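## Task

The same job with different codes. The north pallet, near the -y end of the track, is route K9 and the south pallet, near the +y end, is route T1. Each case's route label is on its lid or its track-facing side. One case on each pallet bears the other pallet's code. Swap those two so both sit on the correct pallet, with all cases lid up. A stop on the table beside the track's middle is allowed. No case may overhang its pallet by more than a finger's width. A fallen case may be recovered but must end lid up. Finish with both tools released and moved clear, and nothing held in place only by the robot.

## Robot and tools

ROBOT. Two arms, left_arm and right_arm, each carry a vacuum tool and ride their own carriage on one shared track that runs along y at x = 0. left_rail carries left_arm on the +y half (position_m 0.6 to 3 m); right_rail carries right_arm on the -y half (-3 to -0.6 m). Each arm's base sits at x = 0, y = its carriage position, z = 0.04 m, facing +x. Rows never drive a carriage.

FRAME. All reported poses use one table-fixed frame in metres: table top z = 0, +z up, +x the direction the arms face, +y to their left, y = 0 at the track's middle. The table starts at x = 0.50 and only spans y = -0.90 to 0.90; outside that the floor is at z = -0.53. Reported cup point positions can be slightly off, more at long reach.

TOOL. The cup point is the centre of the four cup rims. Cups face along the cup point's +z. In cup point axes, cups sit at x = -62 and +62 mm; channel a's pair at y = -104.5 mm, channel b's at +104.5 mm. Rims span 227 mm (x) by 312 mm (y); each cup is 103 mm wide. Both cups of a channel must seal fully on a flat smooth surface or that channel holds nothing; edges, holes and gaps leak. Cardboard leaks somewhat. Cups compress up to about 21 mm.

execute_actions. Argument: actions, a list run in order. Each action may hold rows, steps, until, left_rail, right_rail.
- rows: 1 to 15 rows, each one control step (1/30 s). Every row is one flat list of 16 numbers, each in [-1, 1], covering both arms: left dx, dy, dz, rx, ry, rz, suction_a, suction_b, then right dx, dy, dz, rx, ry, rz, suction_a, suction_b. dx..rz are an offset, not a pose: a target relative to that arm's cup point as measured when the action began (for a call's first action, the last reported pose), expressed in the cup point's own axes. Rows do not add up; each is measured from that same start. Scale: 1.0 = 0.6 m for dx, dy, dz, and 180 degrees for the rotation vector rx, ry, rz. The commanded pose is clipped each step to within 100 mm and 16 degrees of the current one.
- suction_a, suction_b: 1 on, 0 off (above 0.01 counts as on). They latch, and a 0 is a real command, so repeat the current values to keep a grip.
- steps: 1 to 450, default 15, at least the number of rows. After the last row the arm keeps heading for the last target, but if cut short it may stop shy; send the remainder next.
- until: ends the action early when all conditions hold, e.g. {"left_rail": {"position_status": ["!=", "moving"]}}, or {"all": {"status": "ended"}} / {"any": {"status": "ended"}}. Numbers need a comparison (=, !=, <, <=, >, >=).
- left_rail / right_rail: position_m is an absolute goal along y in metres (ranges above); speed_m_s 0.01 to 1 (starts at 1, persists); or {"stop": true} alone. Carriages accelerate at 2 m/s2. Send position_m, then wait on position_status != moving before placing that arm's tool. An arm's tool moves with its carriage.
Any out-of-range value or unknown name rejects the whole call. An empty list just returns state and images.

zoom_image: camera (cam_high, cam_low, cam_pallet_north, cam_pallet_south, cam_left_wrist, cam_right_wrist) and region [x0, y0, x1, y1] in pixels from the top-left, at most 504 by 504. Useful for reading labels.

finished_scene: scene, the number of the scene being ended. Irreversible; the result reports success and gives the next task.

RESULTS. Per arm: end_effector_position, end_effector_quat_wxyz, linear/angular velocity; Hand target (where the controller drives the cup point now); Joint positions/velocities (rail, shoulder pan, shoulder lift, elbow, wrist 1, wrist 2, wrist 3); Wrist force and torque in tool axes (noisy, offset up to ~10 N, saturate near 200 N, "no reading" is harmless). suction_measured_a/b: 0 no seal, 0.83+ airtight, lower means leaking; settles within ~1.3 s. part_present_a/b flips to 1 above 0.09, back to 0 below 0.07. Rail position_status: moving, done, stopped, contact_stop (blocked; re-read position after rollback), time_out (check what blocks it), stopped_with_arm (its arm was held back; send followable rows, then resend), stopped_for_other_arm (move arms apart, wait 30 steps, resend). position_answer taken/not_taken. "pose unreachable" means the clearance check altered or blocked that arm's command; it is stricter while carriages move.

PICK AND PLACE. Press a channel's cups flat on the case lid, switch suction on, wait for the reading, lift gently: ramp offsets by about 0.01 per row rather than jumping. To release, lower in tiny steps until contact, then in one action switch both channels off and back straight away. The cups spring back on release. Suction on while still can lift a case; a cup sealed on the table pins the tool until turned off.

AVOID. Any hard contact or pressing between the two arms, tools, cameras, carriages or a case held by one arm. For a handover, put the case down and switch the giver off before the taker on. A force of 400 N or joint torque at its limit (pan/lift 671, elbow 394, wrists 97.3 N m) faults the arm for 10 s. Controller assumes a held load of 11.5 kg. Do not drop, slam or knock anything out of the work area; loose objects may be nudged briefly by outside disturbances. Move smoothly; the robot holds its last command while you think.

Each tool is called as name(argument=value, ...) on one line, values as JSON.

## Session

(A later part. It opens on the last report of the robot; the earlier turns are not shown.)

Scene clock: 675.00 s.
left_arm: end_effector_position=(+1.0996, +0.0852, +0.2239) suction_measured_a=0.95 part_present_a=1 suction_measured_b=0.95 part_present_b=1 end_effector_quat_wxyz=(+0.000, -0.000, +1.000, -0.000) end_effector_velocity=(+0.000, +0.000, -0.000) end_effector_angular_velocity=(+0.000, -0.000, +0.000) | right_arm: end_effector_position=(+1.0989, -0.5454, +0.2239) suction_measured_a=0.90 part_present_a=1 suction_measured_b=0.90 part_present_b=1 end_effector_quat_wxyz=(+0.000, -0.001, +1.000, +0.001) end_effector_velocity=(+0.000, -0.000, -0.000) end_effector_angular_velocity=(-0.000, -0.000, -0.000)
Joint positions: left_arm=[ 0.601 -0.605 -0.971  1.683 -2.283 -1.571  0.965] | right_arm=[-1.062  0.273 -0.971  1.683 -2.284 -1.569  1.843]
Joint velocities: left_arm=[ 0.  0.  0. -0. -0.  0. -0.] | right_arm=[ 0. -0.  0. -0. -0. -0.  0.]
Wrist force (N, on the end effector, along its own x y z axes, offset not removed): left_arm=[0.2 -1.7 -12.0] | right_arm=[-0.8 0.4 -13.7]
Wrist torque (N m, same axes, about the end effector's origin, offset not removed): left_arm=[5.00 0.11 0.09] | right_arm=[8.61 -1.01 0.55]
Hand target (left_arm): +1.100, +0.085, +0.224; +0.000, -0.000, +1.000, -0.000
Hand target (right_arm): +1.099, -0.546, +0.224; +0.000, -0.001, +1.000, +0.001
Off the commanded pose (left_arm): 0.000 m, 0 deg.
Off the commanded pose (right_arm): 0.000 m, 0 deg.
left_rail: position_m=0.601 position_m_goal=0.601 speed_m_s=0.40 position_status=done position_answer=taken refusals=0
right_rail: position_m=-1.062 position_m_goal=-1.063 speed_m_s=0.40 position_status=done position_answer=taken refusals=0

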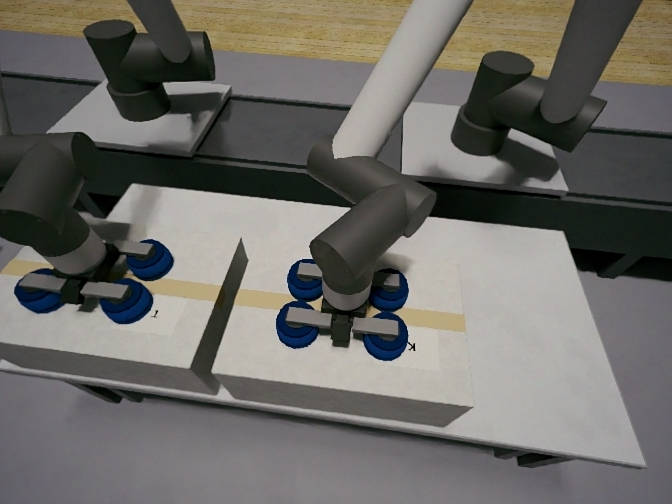

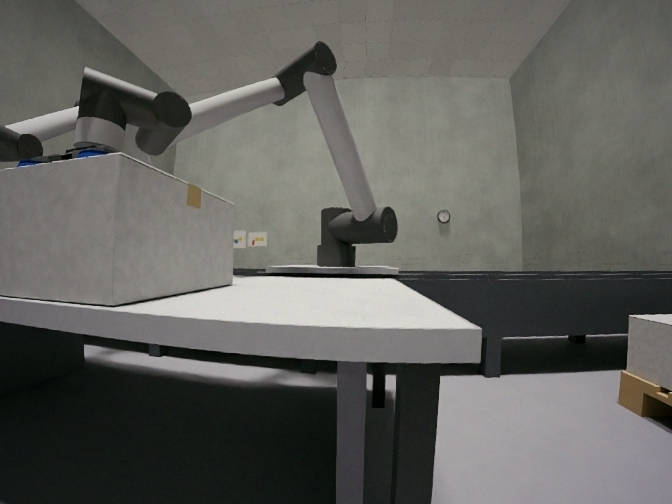

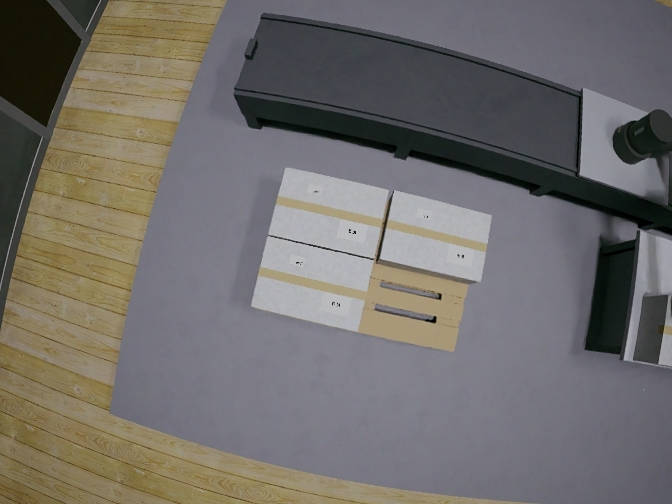

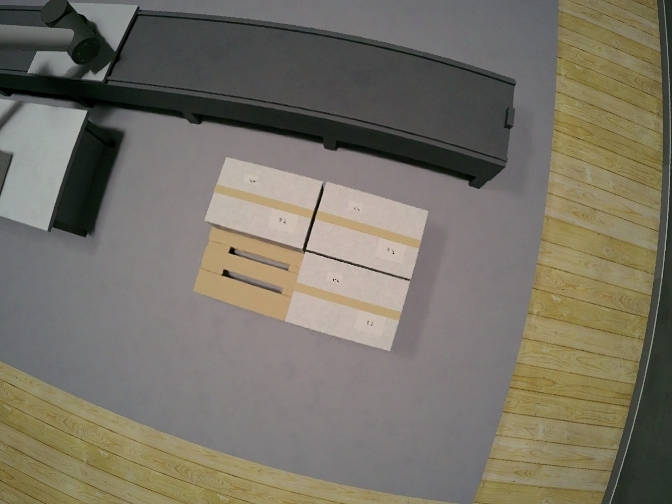

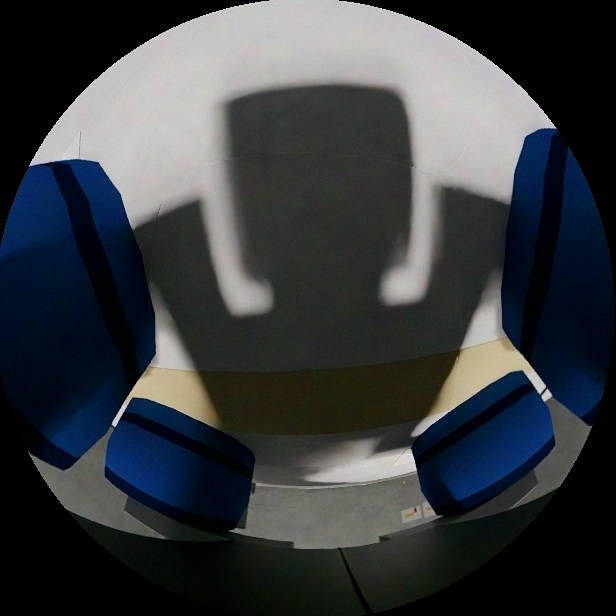

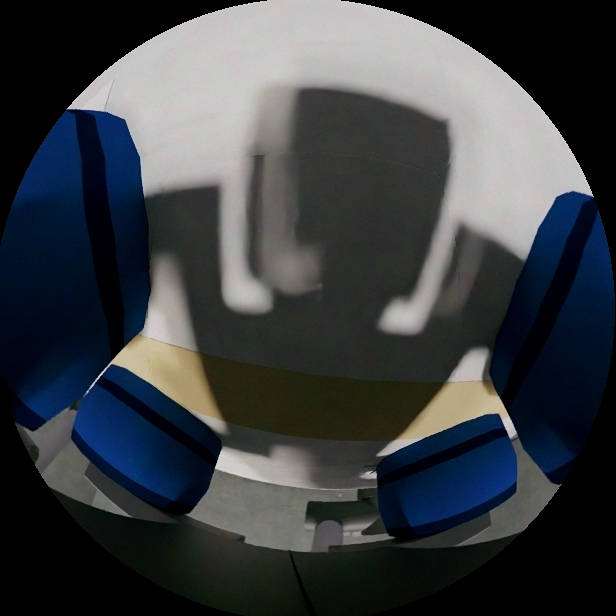

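execute_actions(actions=[{"rows": [[0,0,0.0025,0,0,0,1,1,0,0,0.0025,0,0,0,1,1]], "steps": 1}])

Scene clock: 683.37 s.
left_arm: end_effector_position=(+1.0996, +0.0852, +0.2239) suction_measured_a=0.95 part_present_a=1 suction_measured_b=0.95 part_present_b=1 end_effector_quat_wxyz=(+0.000, -0.000, +1.000, -0.000) end_effector_velocity=(+0.000, -0.000, -0.000) end_effector_angular_velocity=(+0.000, +0.000, +0.000) | right_arm: end_effector_position=(+1.0989, -0.5454, +0.2239) suction_measured_a=0.90 part_present_a=1 suction_measured_b=0.90 part_present_b=1 end_effector_quat_wxyz=(+0.000, -0.001, +1.000, +0.001) end_effector_velocity=(-0.000, -0.000, -0.000) end_effector_angular_velocity=(-0.000, +0.000, -0.000)
Joint positions: left_arm=[ 0.601 -0.605 -0.971  1.683 -2.283 -1.571  0.965] | right_arm=[-1.062  0.273 -0.971  1.683 -2.284 -1.569  1.843]
Joint velocities: left_arm=[ 0. -0.  0.  0. -0. -0. -0.] | right_arm=[ 0. -0.  0.  0. -0.  0. -0.]
Wrist force (N, on the end effector, along its own x y z axes, offset not removed): left_arm=[0.8 -3.6 -10.5] | right_arm=[4.1 -3.4 -13.6]
Wrist torque (N m, same axes, about the end effector's origin, offset not removed): left_arm=[4.57 0.06 -0.11] | right_arm=[8.17 -1.59 0.39]
Hand target (left_arm): +1.100, +0.085, +0.222; +0.000, -0.000, +1.000, -0.000
Hand target (right_arm): +1.099, -0.546, +0.222; +0.000, -0.001, +1.000, +0.001
Off the commanded pose (left_arm): 0.001 m, 0 deg.
Off the commanded pose (right_arm): 0.001 m, 0 deg.
left_rail: position_m=0.601 position_m_goal=0.601 speed_m_s=0.40 position_status=done position_answer=taken refusals=0
right_rail: position_m=-1.062 position_m_goal=-1.063 speed_m_s=0.40 position_status=done position_answer=taken refusals=0

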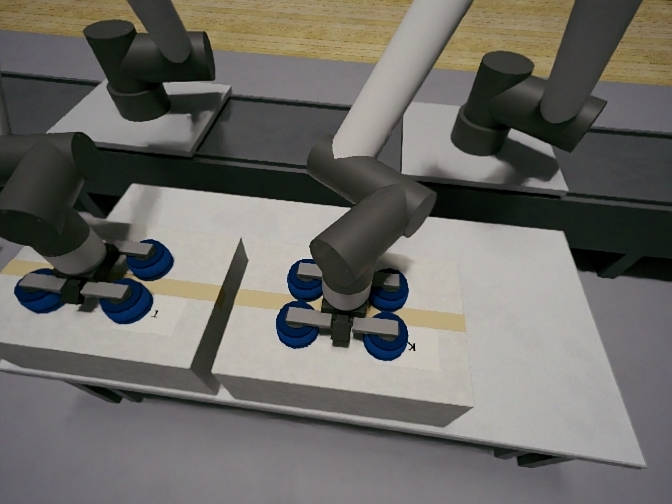

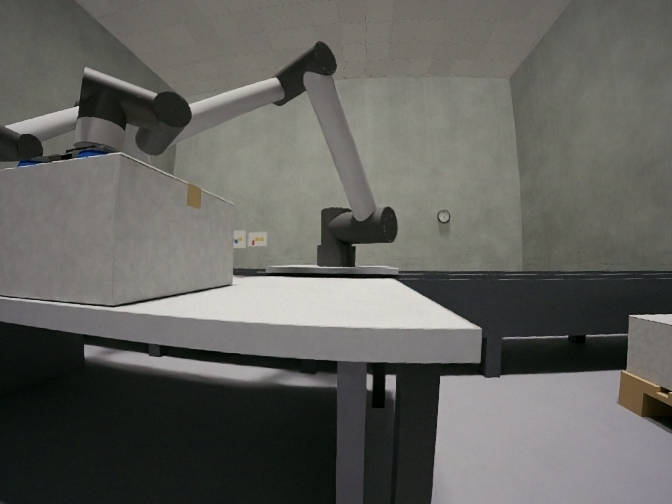

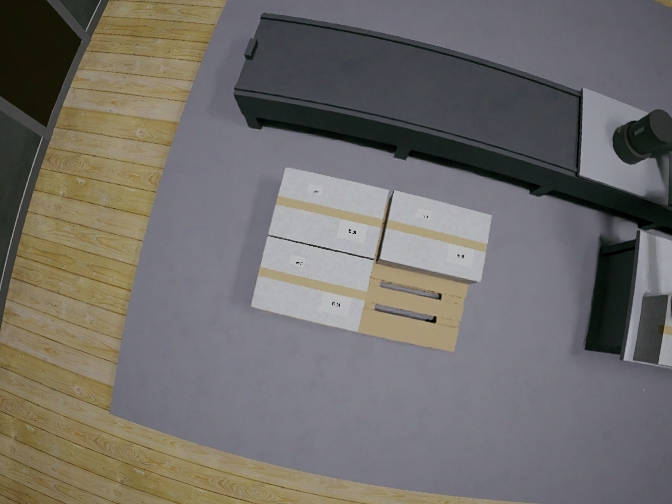

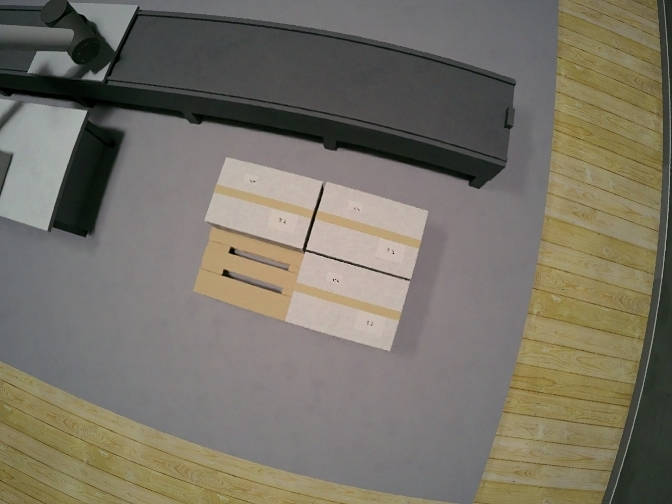

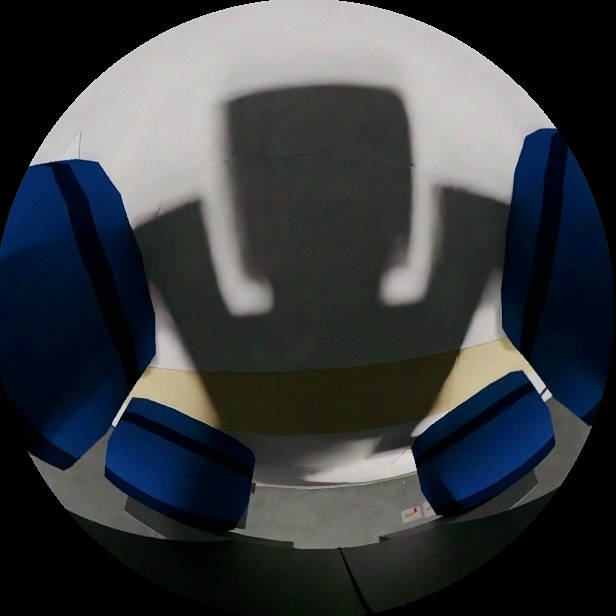

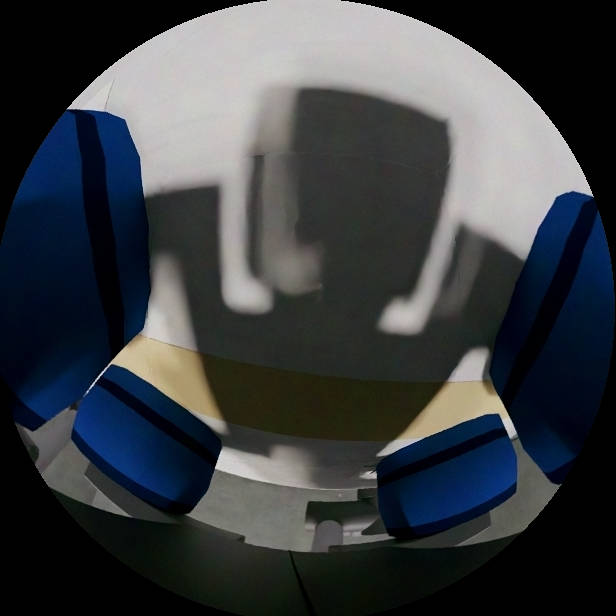

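execute_actions(actions=[])

zoom_image(camera="cam_low", region=[0, 250, 260, 330])

Scene clock: 690.60 s.
left_arm: end_effector_position=(+1.0996, +0.0852, +0.2224) suction_measured_a=0.95 part_present_a=1 suction_measured_b=0.95 part_present_b=1 end_effector_quat_wxyz=(+0.000, -0.000, +1.000, -0.000) end_effector_velocity=(+0.000, +0.000, -0.000) end_effector_angular_velocity=(+0.000, +0.000, +0.000) | right_arm: end_effector_position=(+1.0989, -0.5454, +0.2224) suction_measured_a=0.90 part_present_a=1 suction_measured_b=0.90 part_present_b=1 end_effector_quat_wxyz=(+0.000, -0.001, +1.000, +0.001) end_effector_velocity=(+0.000, -0.000, -0.000) end_effector_angular_velocity=(-0.000, +0.000, +0.000)
Joint positions: left_arm=[ 0.601 -0.605 -0.97   1.684 -2.285 -1.571  0.965] | right_arm=[-1.062  0.273 -0.97   1.684 -2.286 -1.569  1.843]
Joint velocities: left_arm=[ 0.  0.  0. -0. -0. -0. -0.] | right_arm=[ 0. -0.  0.  0. -0. -0. -0.]
Wrist force (N, on the end effector, along its own x y z axes, offset not removed): left_arm=[5.4 -0.8 -12.1] | right_arm=[2.5 -7.7 -13.9]
Wrist torque (N m, same axes, about the end effector's origin, offset not removed): left_arm=[5.03 -0.47 0.05] | right_arm=[7.44 -1.59 0.44]
Hand target (left_arm): +1.100, +0.085, +0.222; +0.000, -0.000, +1.000, -0.000
Hand target (right_arm): +1.099, -0.546, +0.222; +0.000, -0.001, +1.000, +0.001
Off the commanded pose (left_arm): 0.000 m, 0 deg.
Off the commanded pose (right_arm): 0.000 m, 0 deg.
left_rail: position_m=0.601 position_m_goal=0.601 speed_m_s=0.40 position_status=done position_answer=taken refusals=0
right_rail: position_m=-1.062 position_m_goal=-1.063 speed_m_s=0.40 position_status=done position_answer=taken refusals=0

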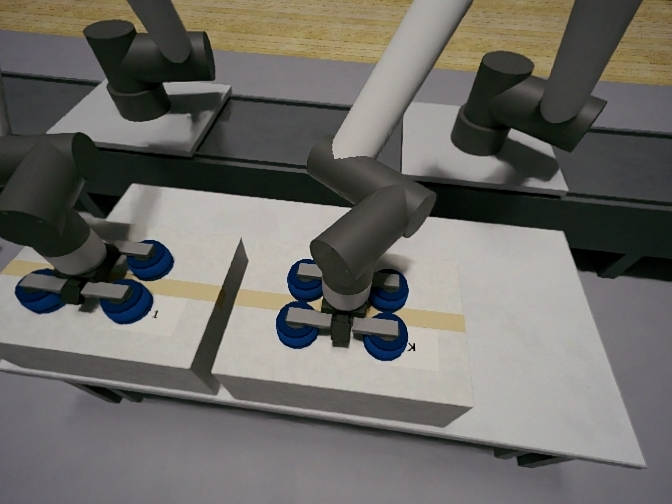

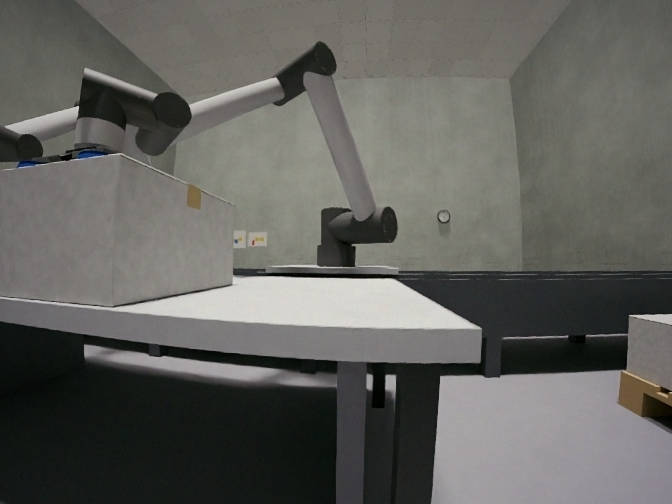

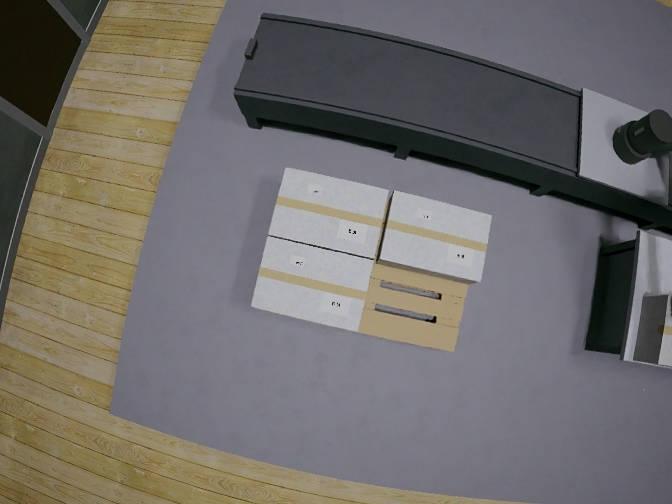

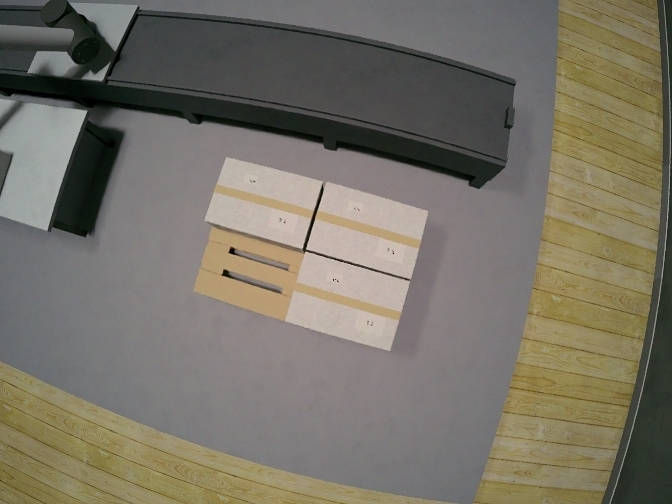

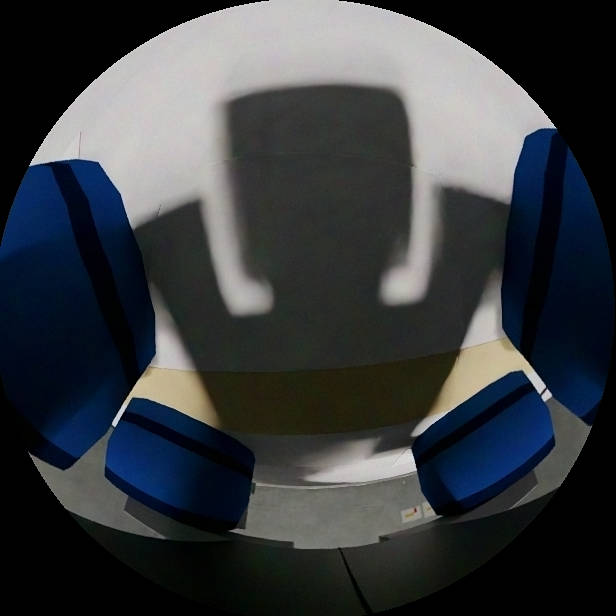

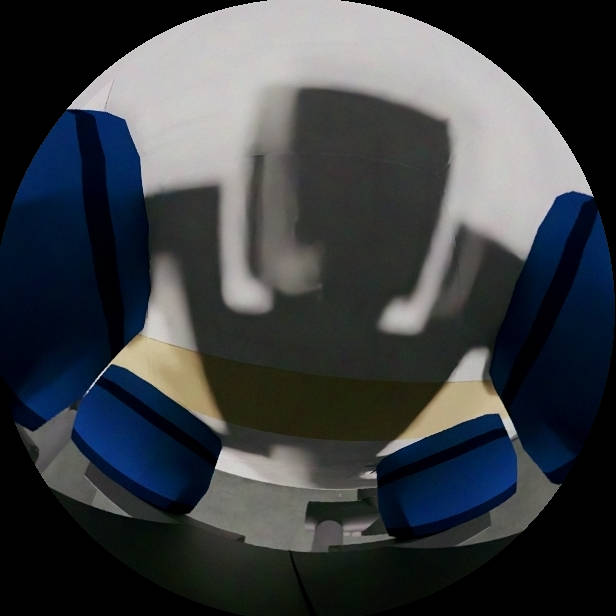

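Region (0, 250, 260, 330) of cam_low's 672x504 image, scaled by 1.938, with more detail than that image has; it fills the top 155 rows of this view, and the rest is white.

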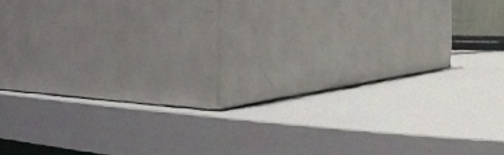

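execute_actions(actions=[{"rows": [[0,0,0.002,0,0,0,1,1,0,0,0.0025,0,0,0,1,1]], "steps": 1}])

Scene clock: 696.47 s.
left_arm: end_effector_position=(+1.0996, +0.0852, +0.2224) suction_measured_a=0.95 part_present_a=1 suction_measured_b=0.95 part_present_b=1 end_effector_quat_wxyz=(+0.000, -0.000, +1.000, -0.000) end_effector_velocity=(+0.000, -0.000, -0.000) end_effector_angular_velocity=(+0.000, +0.000, +0.000) | right_arm: end_effector_position=(+1.0989, -0.5454, +0.2224) suction_measured_a=0.90 part_present_a=1 suction_measured_b=0.90 part_present_b=1 end_effector_quat_wxyz=(+0.000, -0.001, +1.000, +0.001) end_effector_velocity=(-0.000, -0.000, -0.000) end_effector_angular_velocity=(-0.000, +0.000, -0.000)
Joint positions: left_arm=[ 0.601 -0.605 -0.97   1.684 -2.285 -1.571  0.965] | right_arm=[-1.062  0.273 -0.97   1.684 -2.286 -1.569  1.843]
Joint velocities: left_arm=[ 0.  0.  0.  0. -0.  0. -0.] | right_arm=[ 0. -0.  0.  0. -0. -0. -0.]
Wrist force (N, on the end effector, along its own x y z axes, offset not removed): left_arm=[-0.4 1.1 -12.1] | right_arm=[0.7 -3.0 -11.3]
Wrist torque (N m, same axes, about the end effector's origin, offset not removed): left_arm=[5.33 0.33 0.04] | right_arm=[8.18 -1.27 0.49]
Hand target (left_arm): +1.100, +0.085, +0.221; +0.000, -0.000, +1.000, -0.000
Hand target (right_arm): +1.099, -0.546, +0.221; +0.000, -0.001, +1.000, +0.001
Off the commanded pose (left_arm): 0.001 m, 0 deg.
Off the commanded pose (right_arm): 0.001 m, 0 deg.
left_rail: position_m=0.601 position_m_goal=0.601 speed_m_s=0.40 position_status=done position_answer=taken refusals=0
right_rail: position_m=-1.062 position_m_goal=-1.063 speed_m_s=0.40 position_status=done position_answer=taken refusals=0

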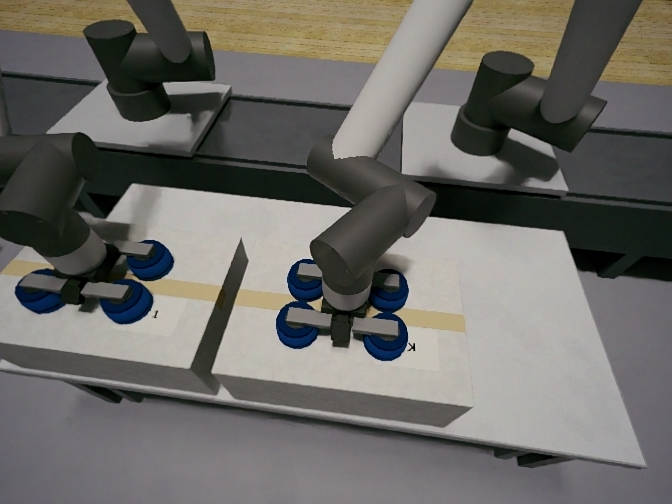

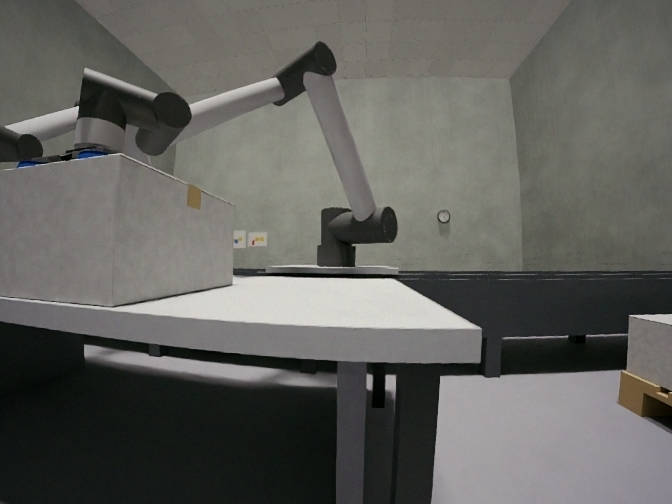

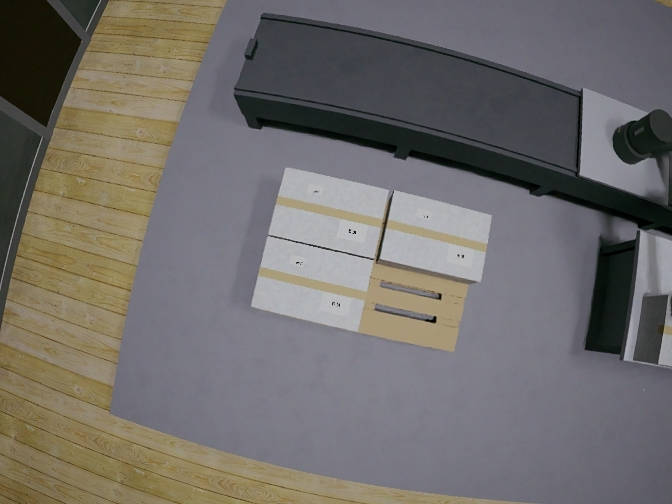

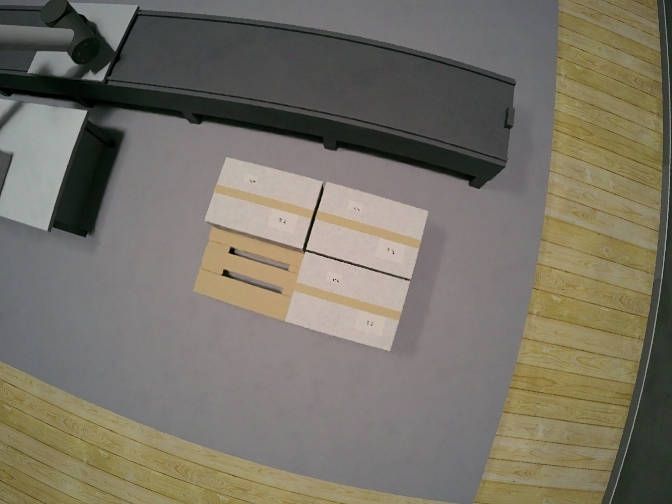

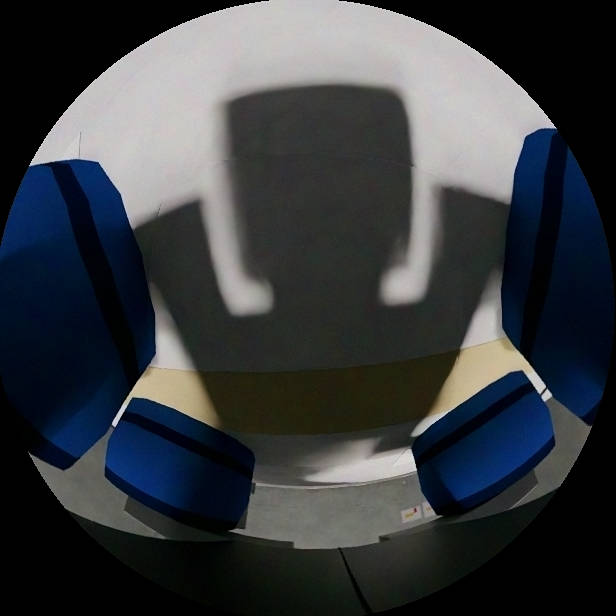

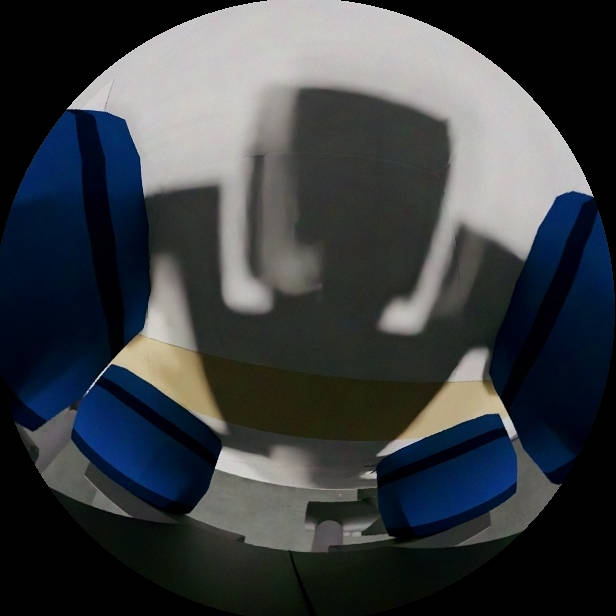

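execute_actions(actions=[])

Scene clock: 701.07 s.
left_arm: end_effector_position=(+1.0996, +0.0852, +0.2212) suction_measured_a=0.95 part_present_a=1 suction_measured_b=0.95 part_present_b=1 end_effector_quat_wxyz=(+0.000, -0.000, +1.000, -0.000) end_effector_velocity=(-0.000, +0.000, -0.000) end_effector_angular_velocity=(+0.000, +0.000, -0.000) | right_arm: end_effector_position=(+1.0989, -0.5454, +0.2209) suction_measured_a=0.90 part_present_a=1 suction_measured_b=0.90 part_present_b=1 end_effector_quat_wxyz=(+0.000, -0.001, +1.000, +0.001) end_effector_velocity=(-0.000, -0.000, -0.000) end_effector_angular_velocity=(-0.000, +0.000, -0.000)
Joint positions: left_arm=[ 0.601 -0.605 -0.969  1.684 -2.286 -1.571  0.965] | right_arm=[-1.062  0.273 -0.969  1.685 -2.288 -1.569  1.843]
Joint velocities: left_arm=[ 0.  0.  0.  0.  0. -0.  0.] | right_arm=[ 0.  0.  0.  0.  0. -0.  0.]
Wrist force (N, on the end effector, along its own x y z axes, offset not removed): left_arm=[7.6 1.2 -40.7] | right_arm=[16.5 -7.3 -91.0]
Wrist torque (N m, same axes, about the end effector's origin, offset not removed): left_arm=[10.67 -4.19 0.18] | right_arm=[-2.05 -11.78 -0.46]
Hand target (left_arm): +1.100, +0.085, +0.221; +0.000, -0.000, +1.000, -0.000
Hand target (right_arm): +1.099, -0.546, +0.221; +0.000, -0.001, +1.000, +0.001
Off the commanded pose (left_arm): 0.000 m, 0 deg.
Off the commanded pose (right_arm): 0.000 m, 0 deg.
left_rail: position_m=0.601 position_m_goal=0.601 speed_m_s=0.40 position_status=done position_answer=taken refusals=0
right_rail: position_m=-1.062 position_m_goal=-1.063 speed_m_s=0.40 position_status=done position_answer=taken refusals=0

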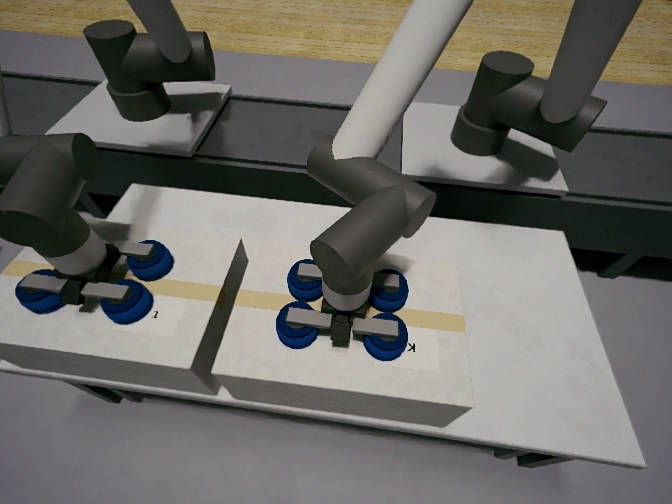

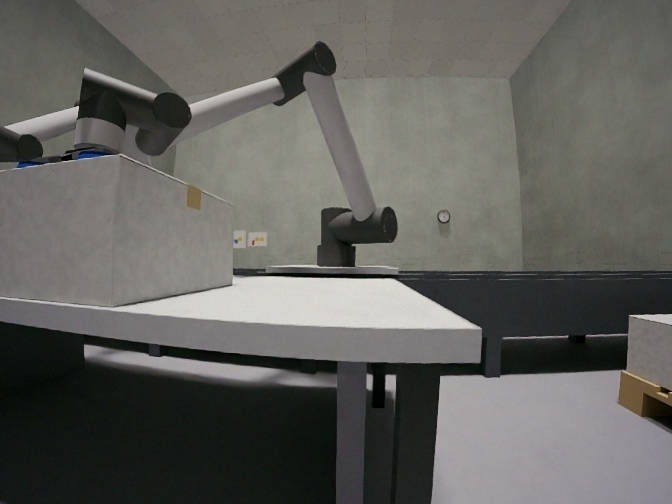

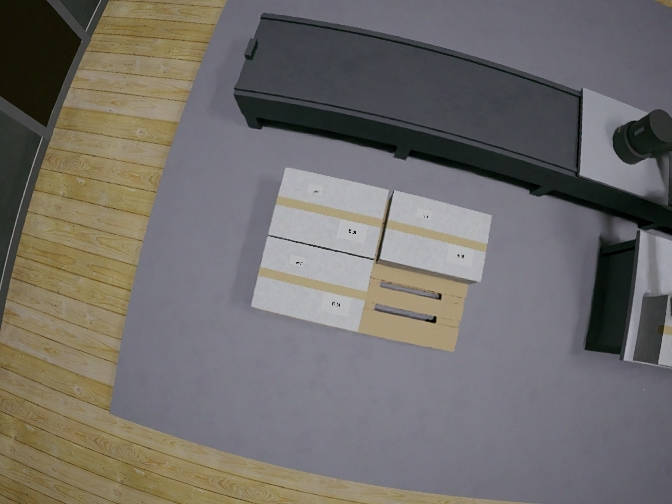

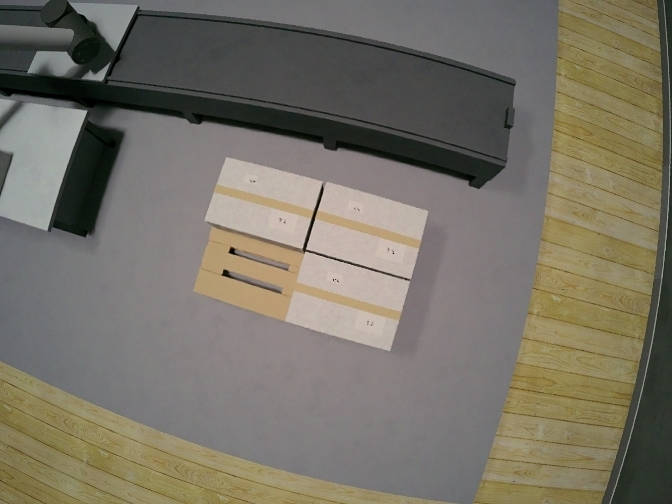

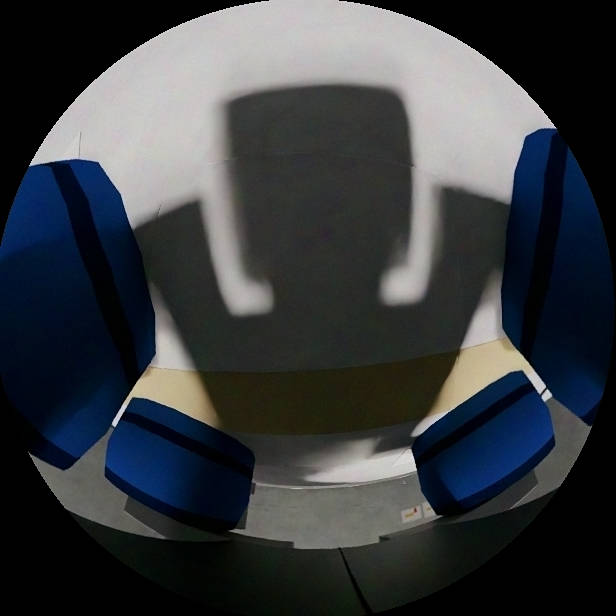

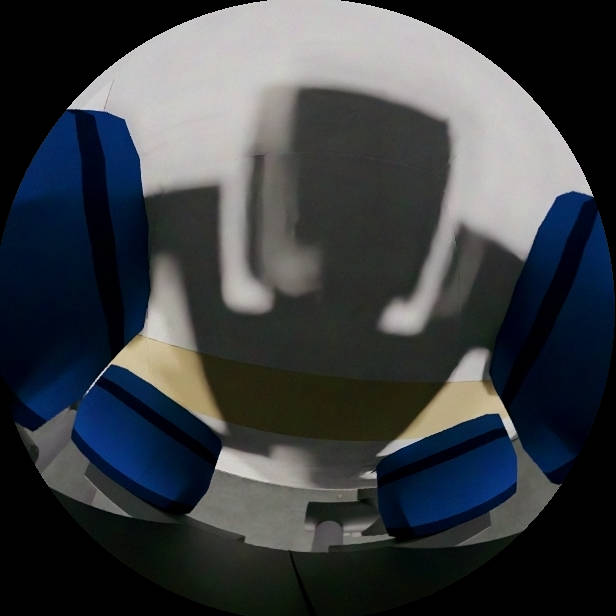

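execute_actions(actions=[{"rows": [[0,0,0,0,0,0,0,0,0,0,0,0,0,0,0,0],[0,0,-0.0008,0,0,0,0,0,0,0,-0.0008,0,0,0,0,0],[0,0,-0.0025,0,0,0,0,0,0,0,-0.0025,0,0,0,0,0],[0,0,-0.005,0,0,0,0,0,0,0,-0.005,0,0,0,0,0],[0,0,-0.0092,0,0,0,0,0,0,0,-0.0092,0,0,0,0,0],[0,0,-0.015,0,0,0,0,0,0,0,-0.015,0,0,0,0,0],[0,0,-0.0217,0,0,0,0,0,0,0,-0.0217,0,0,0,0,0],[0,0,-0.03,0,0,0,0,0,0,0,-0.03,0,0,0,0,0],[0,0,-0.04,0,0,0,0,0,0,0,-0.04,0,0,0,0,0],[0,0,-0.0517,0,0,0,0,0,0,0,-0.0517,0,0,0,0,0],[0,0,-0.0633,0,0,0,0,0,0,0,-0.0633,0,0,0,0,0],[0,0,-0.073,0,0,0,0,0,0,0,-0.073,0,0,0,0,0]], "steps": 12}])

Scene clock: 764.83 s.
left_arm: end_effector_position=(+1.0992, +0.0855, +0.2419) suction_measured_a=0.00 part_present_a=0 suction_measured_b=0.00 part_present_b=0 end_effector_quat_wxyz=(-0.000, -0.000, +1.000, +0.000) end_effector_velocity=(-0.007, +0.005, +0.146) end_effector_angular_velocity=(+0.015, +0.020, -0.000) | right_arm: end_effector_position=(+1.0984, -0.5456, +0.2416) suction_measured_a=0.00 part_present_a=0 suction_measured_b=0.00 part_present_b=0 end_effector_quat_wxyz=(-0.000, -0.001, +1.000, +0.001) end_effector_velocity=(-0.010, -0.003, +0.144) end_effector_angular_velocity=(-0.006, +0.023, -0.001)
Joint positions: left_arm=[ 0.601 -0.605 -0.985  1.676 -2.261 -1.571  0.965] | right_arm=[-1.062  0.273 -0.985  1.677 -2.262 -1.569  1.843]
Joint velocities: left_arm=[ 0.     0.    -0.113 -0.058  0.196  0.001 -0.   ] | right_arm=[ 0.    -0.    -0.113 -0.054  0.191  0.     0.001]
Wrist force (N, on the end effector, along its own x y z axes, offset not removed): left_arm=[-4.7 -13.0 -26.6] | right_arm=[-5.4 -15.6 -36.6]
Wrist torque (N m, same axes, about the end effector's origin, offset not removed): left_arm=[0.08 0.37 -0.21] | right_arm=[-0.74 -0.34 -0.12]
Hand target (left_arm): +1.099, +0.086, +0.265; +0.001, -0.000, +1.000, -0.000
Hand target (right_arm): +1.099, -0.546, +0.264; +0.001, -0.001, +1.000, +0.001
Off the commanded pose (left_arm): 0.023 m, 0 deg.
Off the commanded pose (right_arm): 0.023 m, 0 deg.
left_rail: position_m=0.601 position_m_goal=0.601 speed_m_s=0.40 position_status=done position_answer=taken refusals=0
right_rail: position_m=-1.062 position_m_goal=-1.063 speed_m_s=0.40 position_status=done position_answer=taken refusals=0

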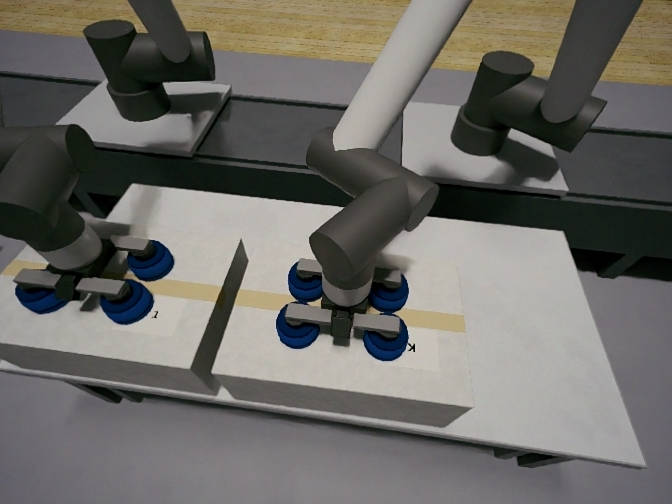

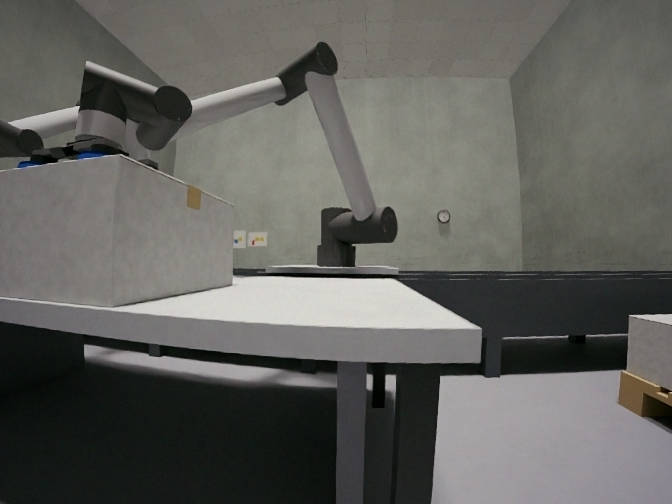

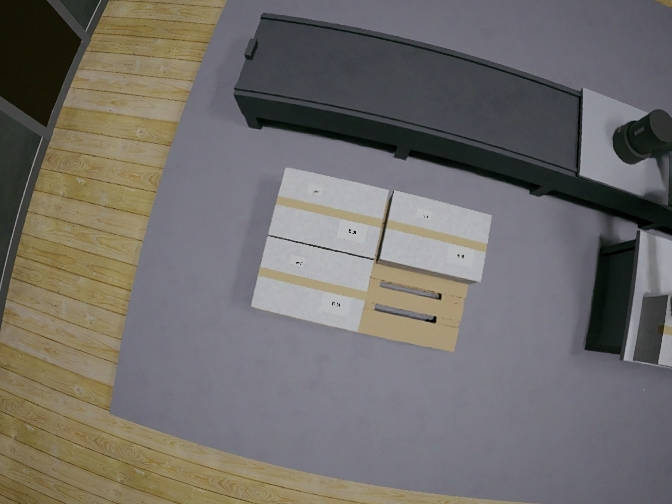

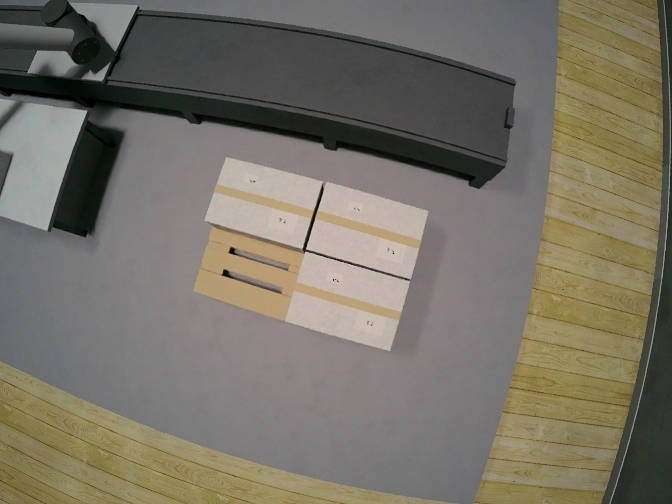

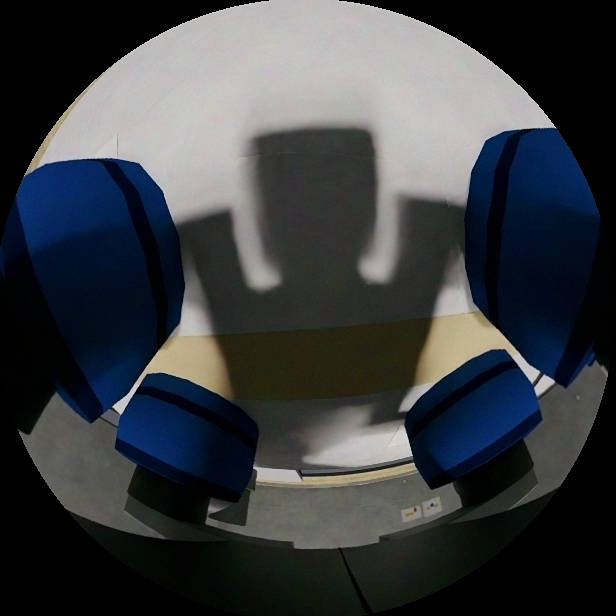

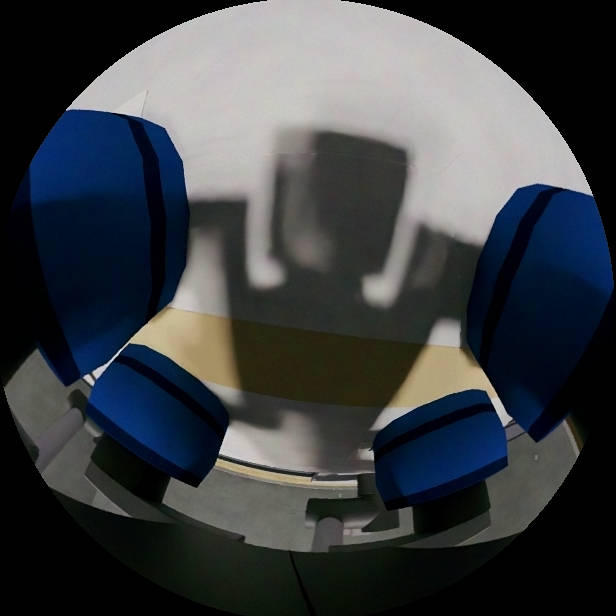

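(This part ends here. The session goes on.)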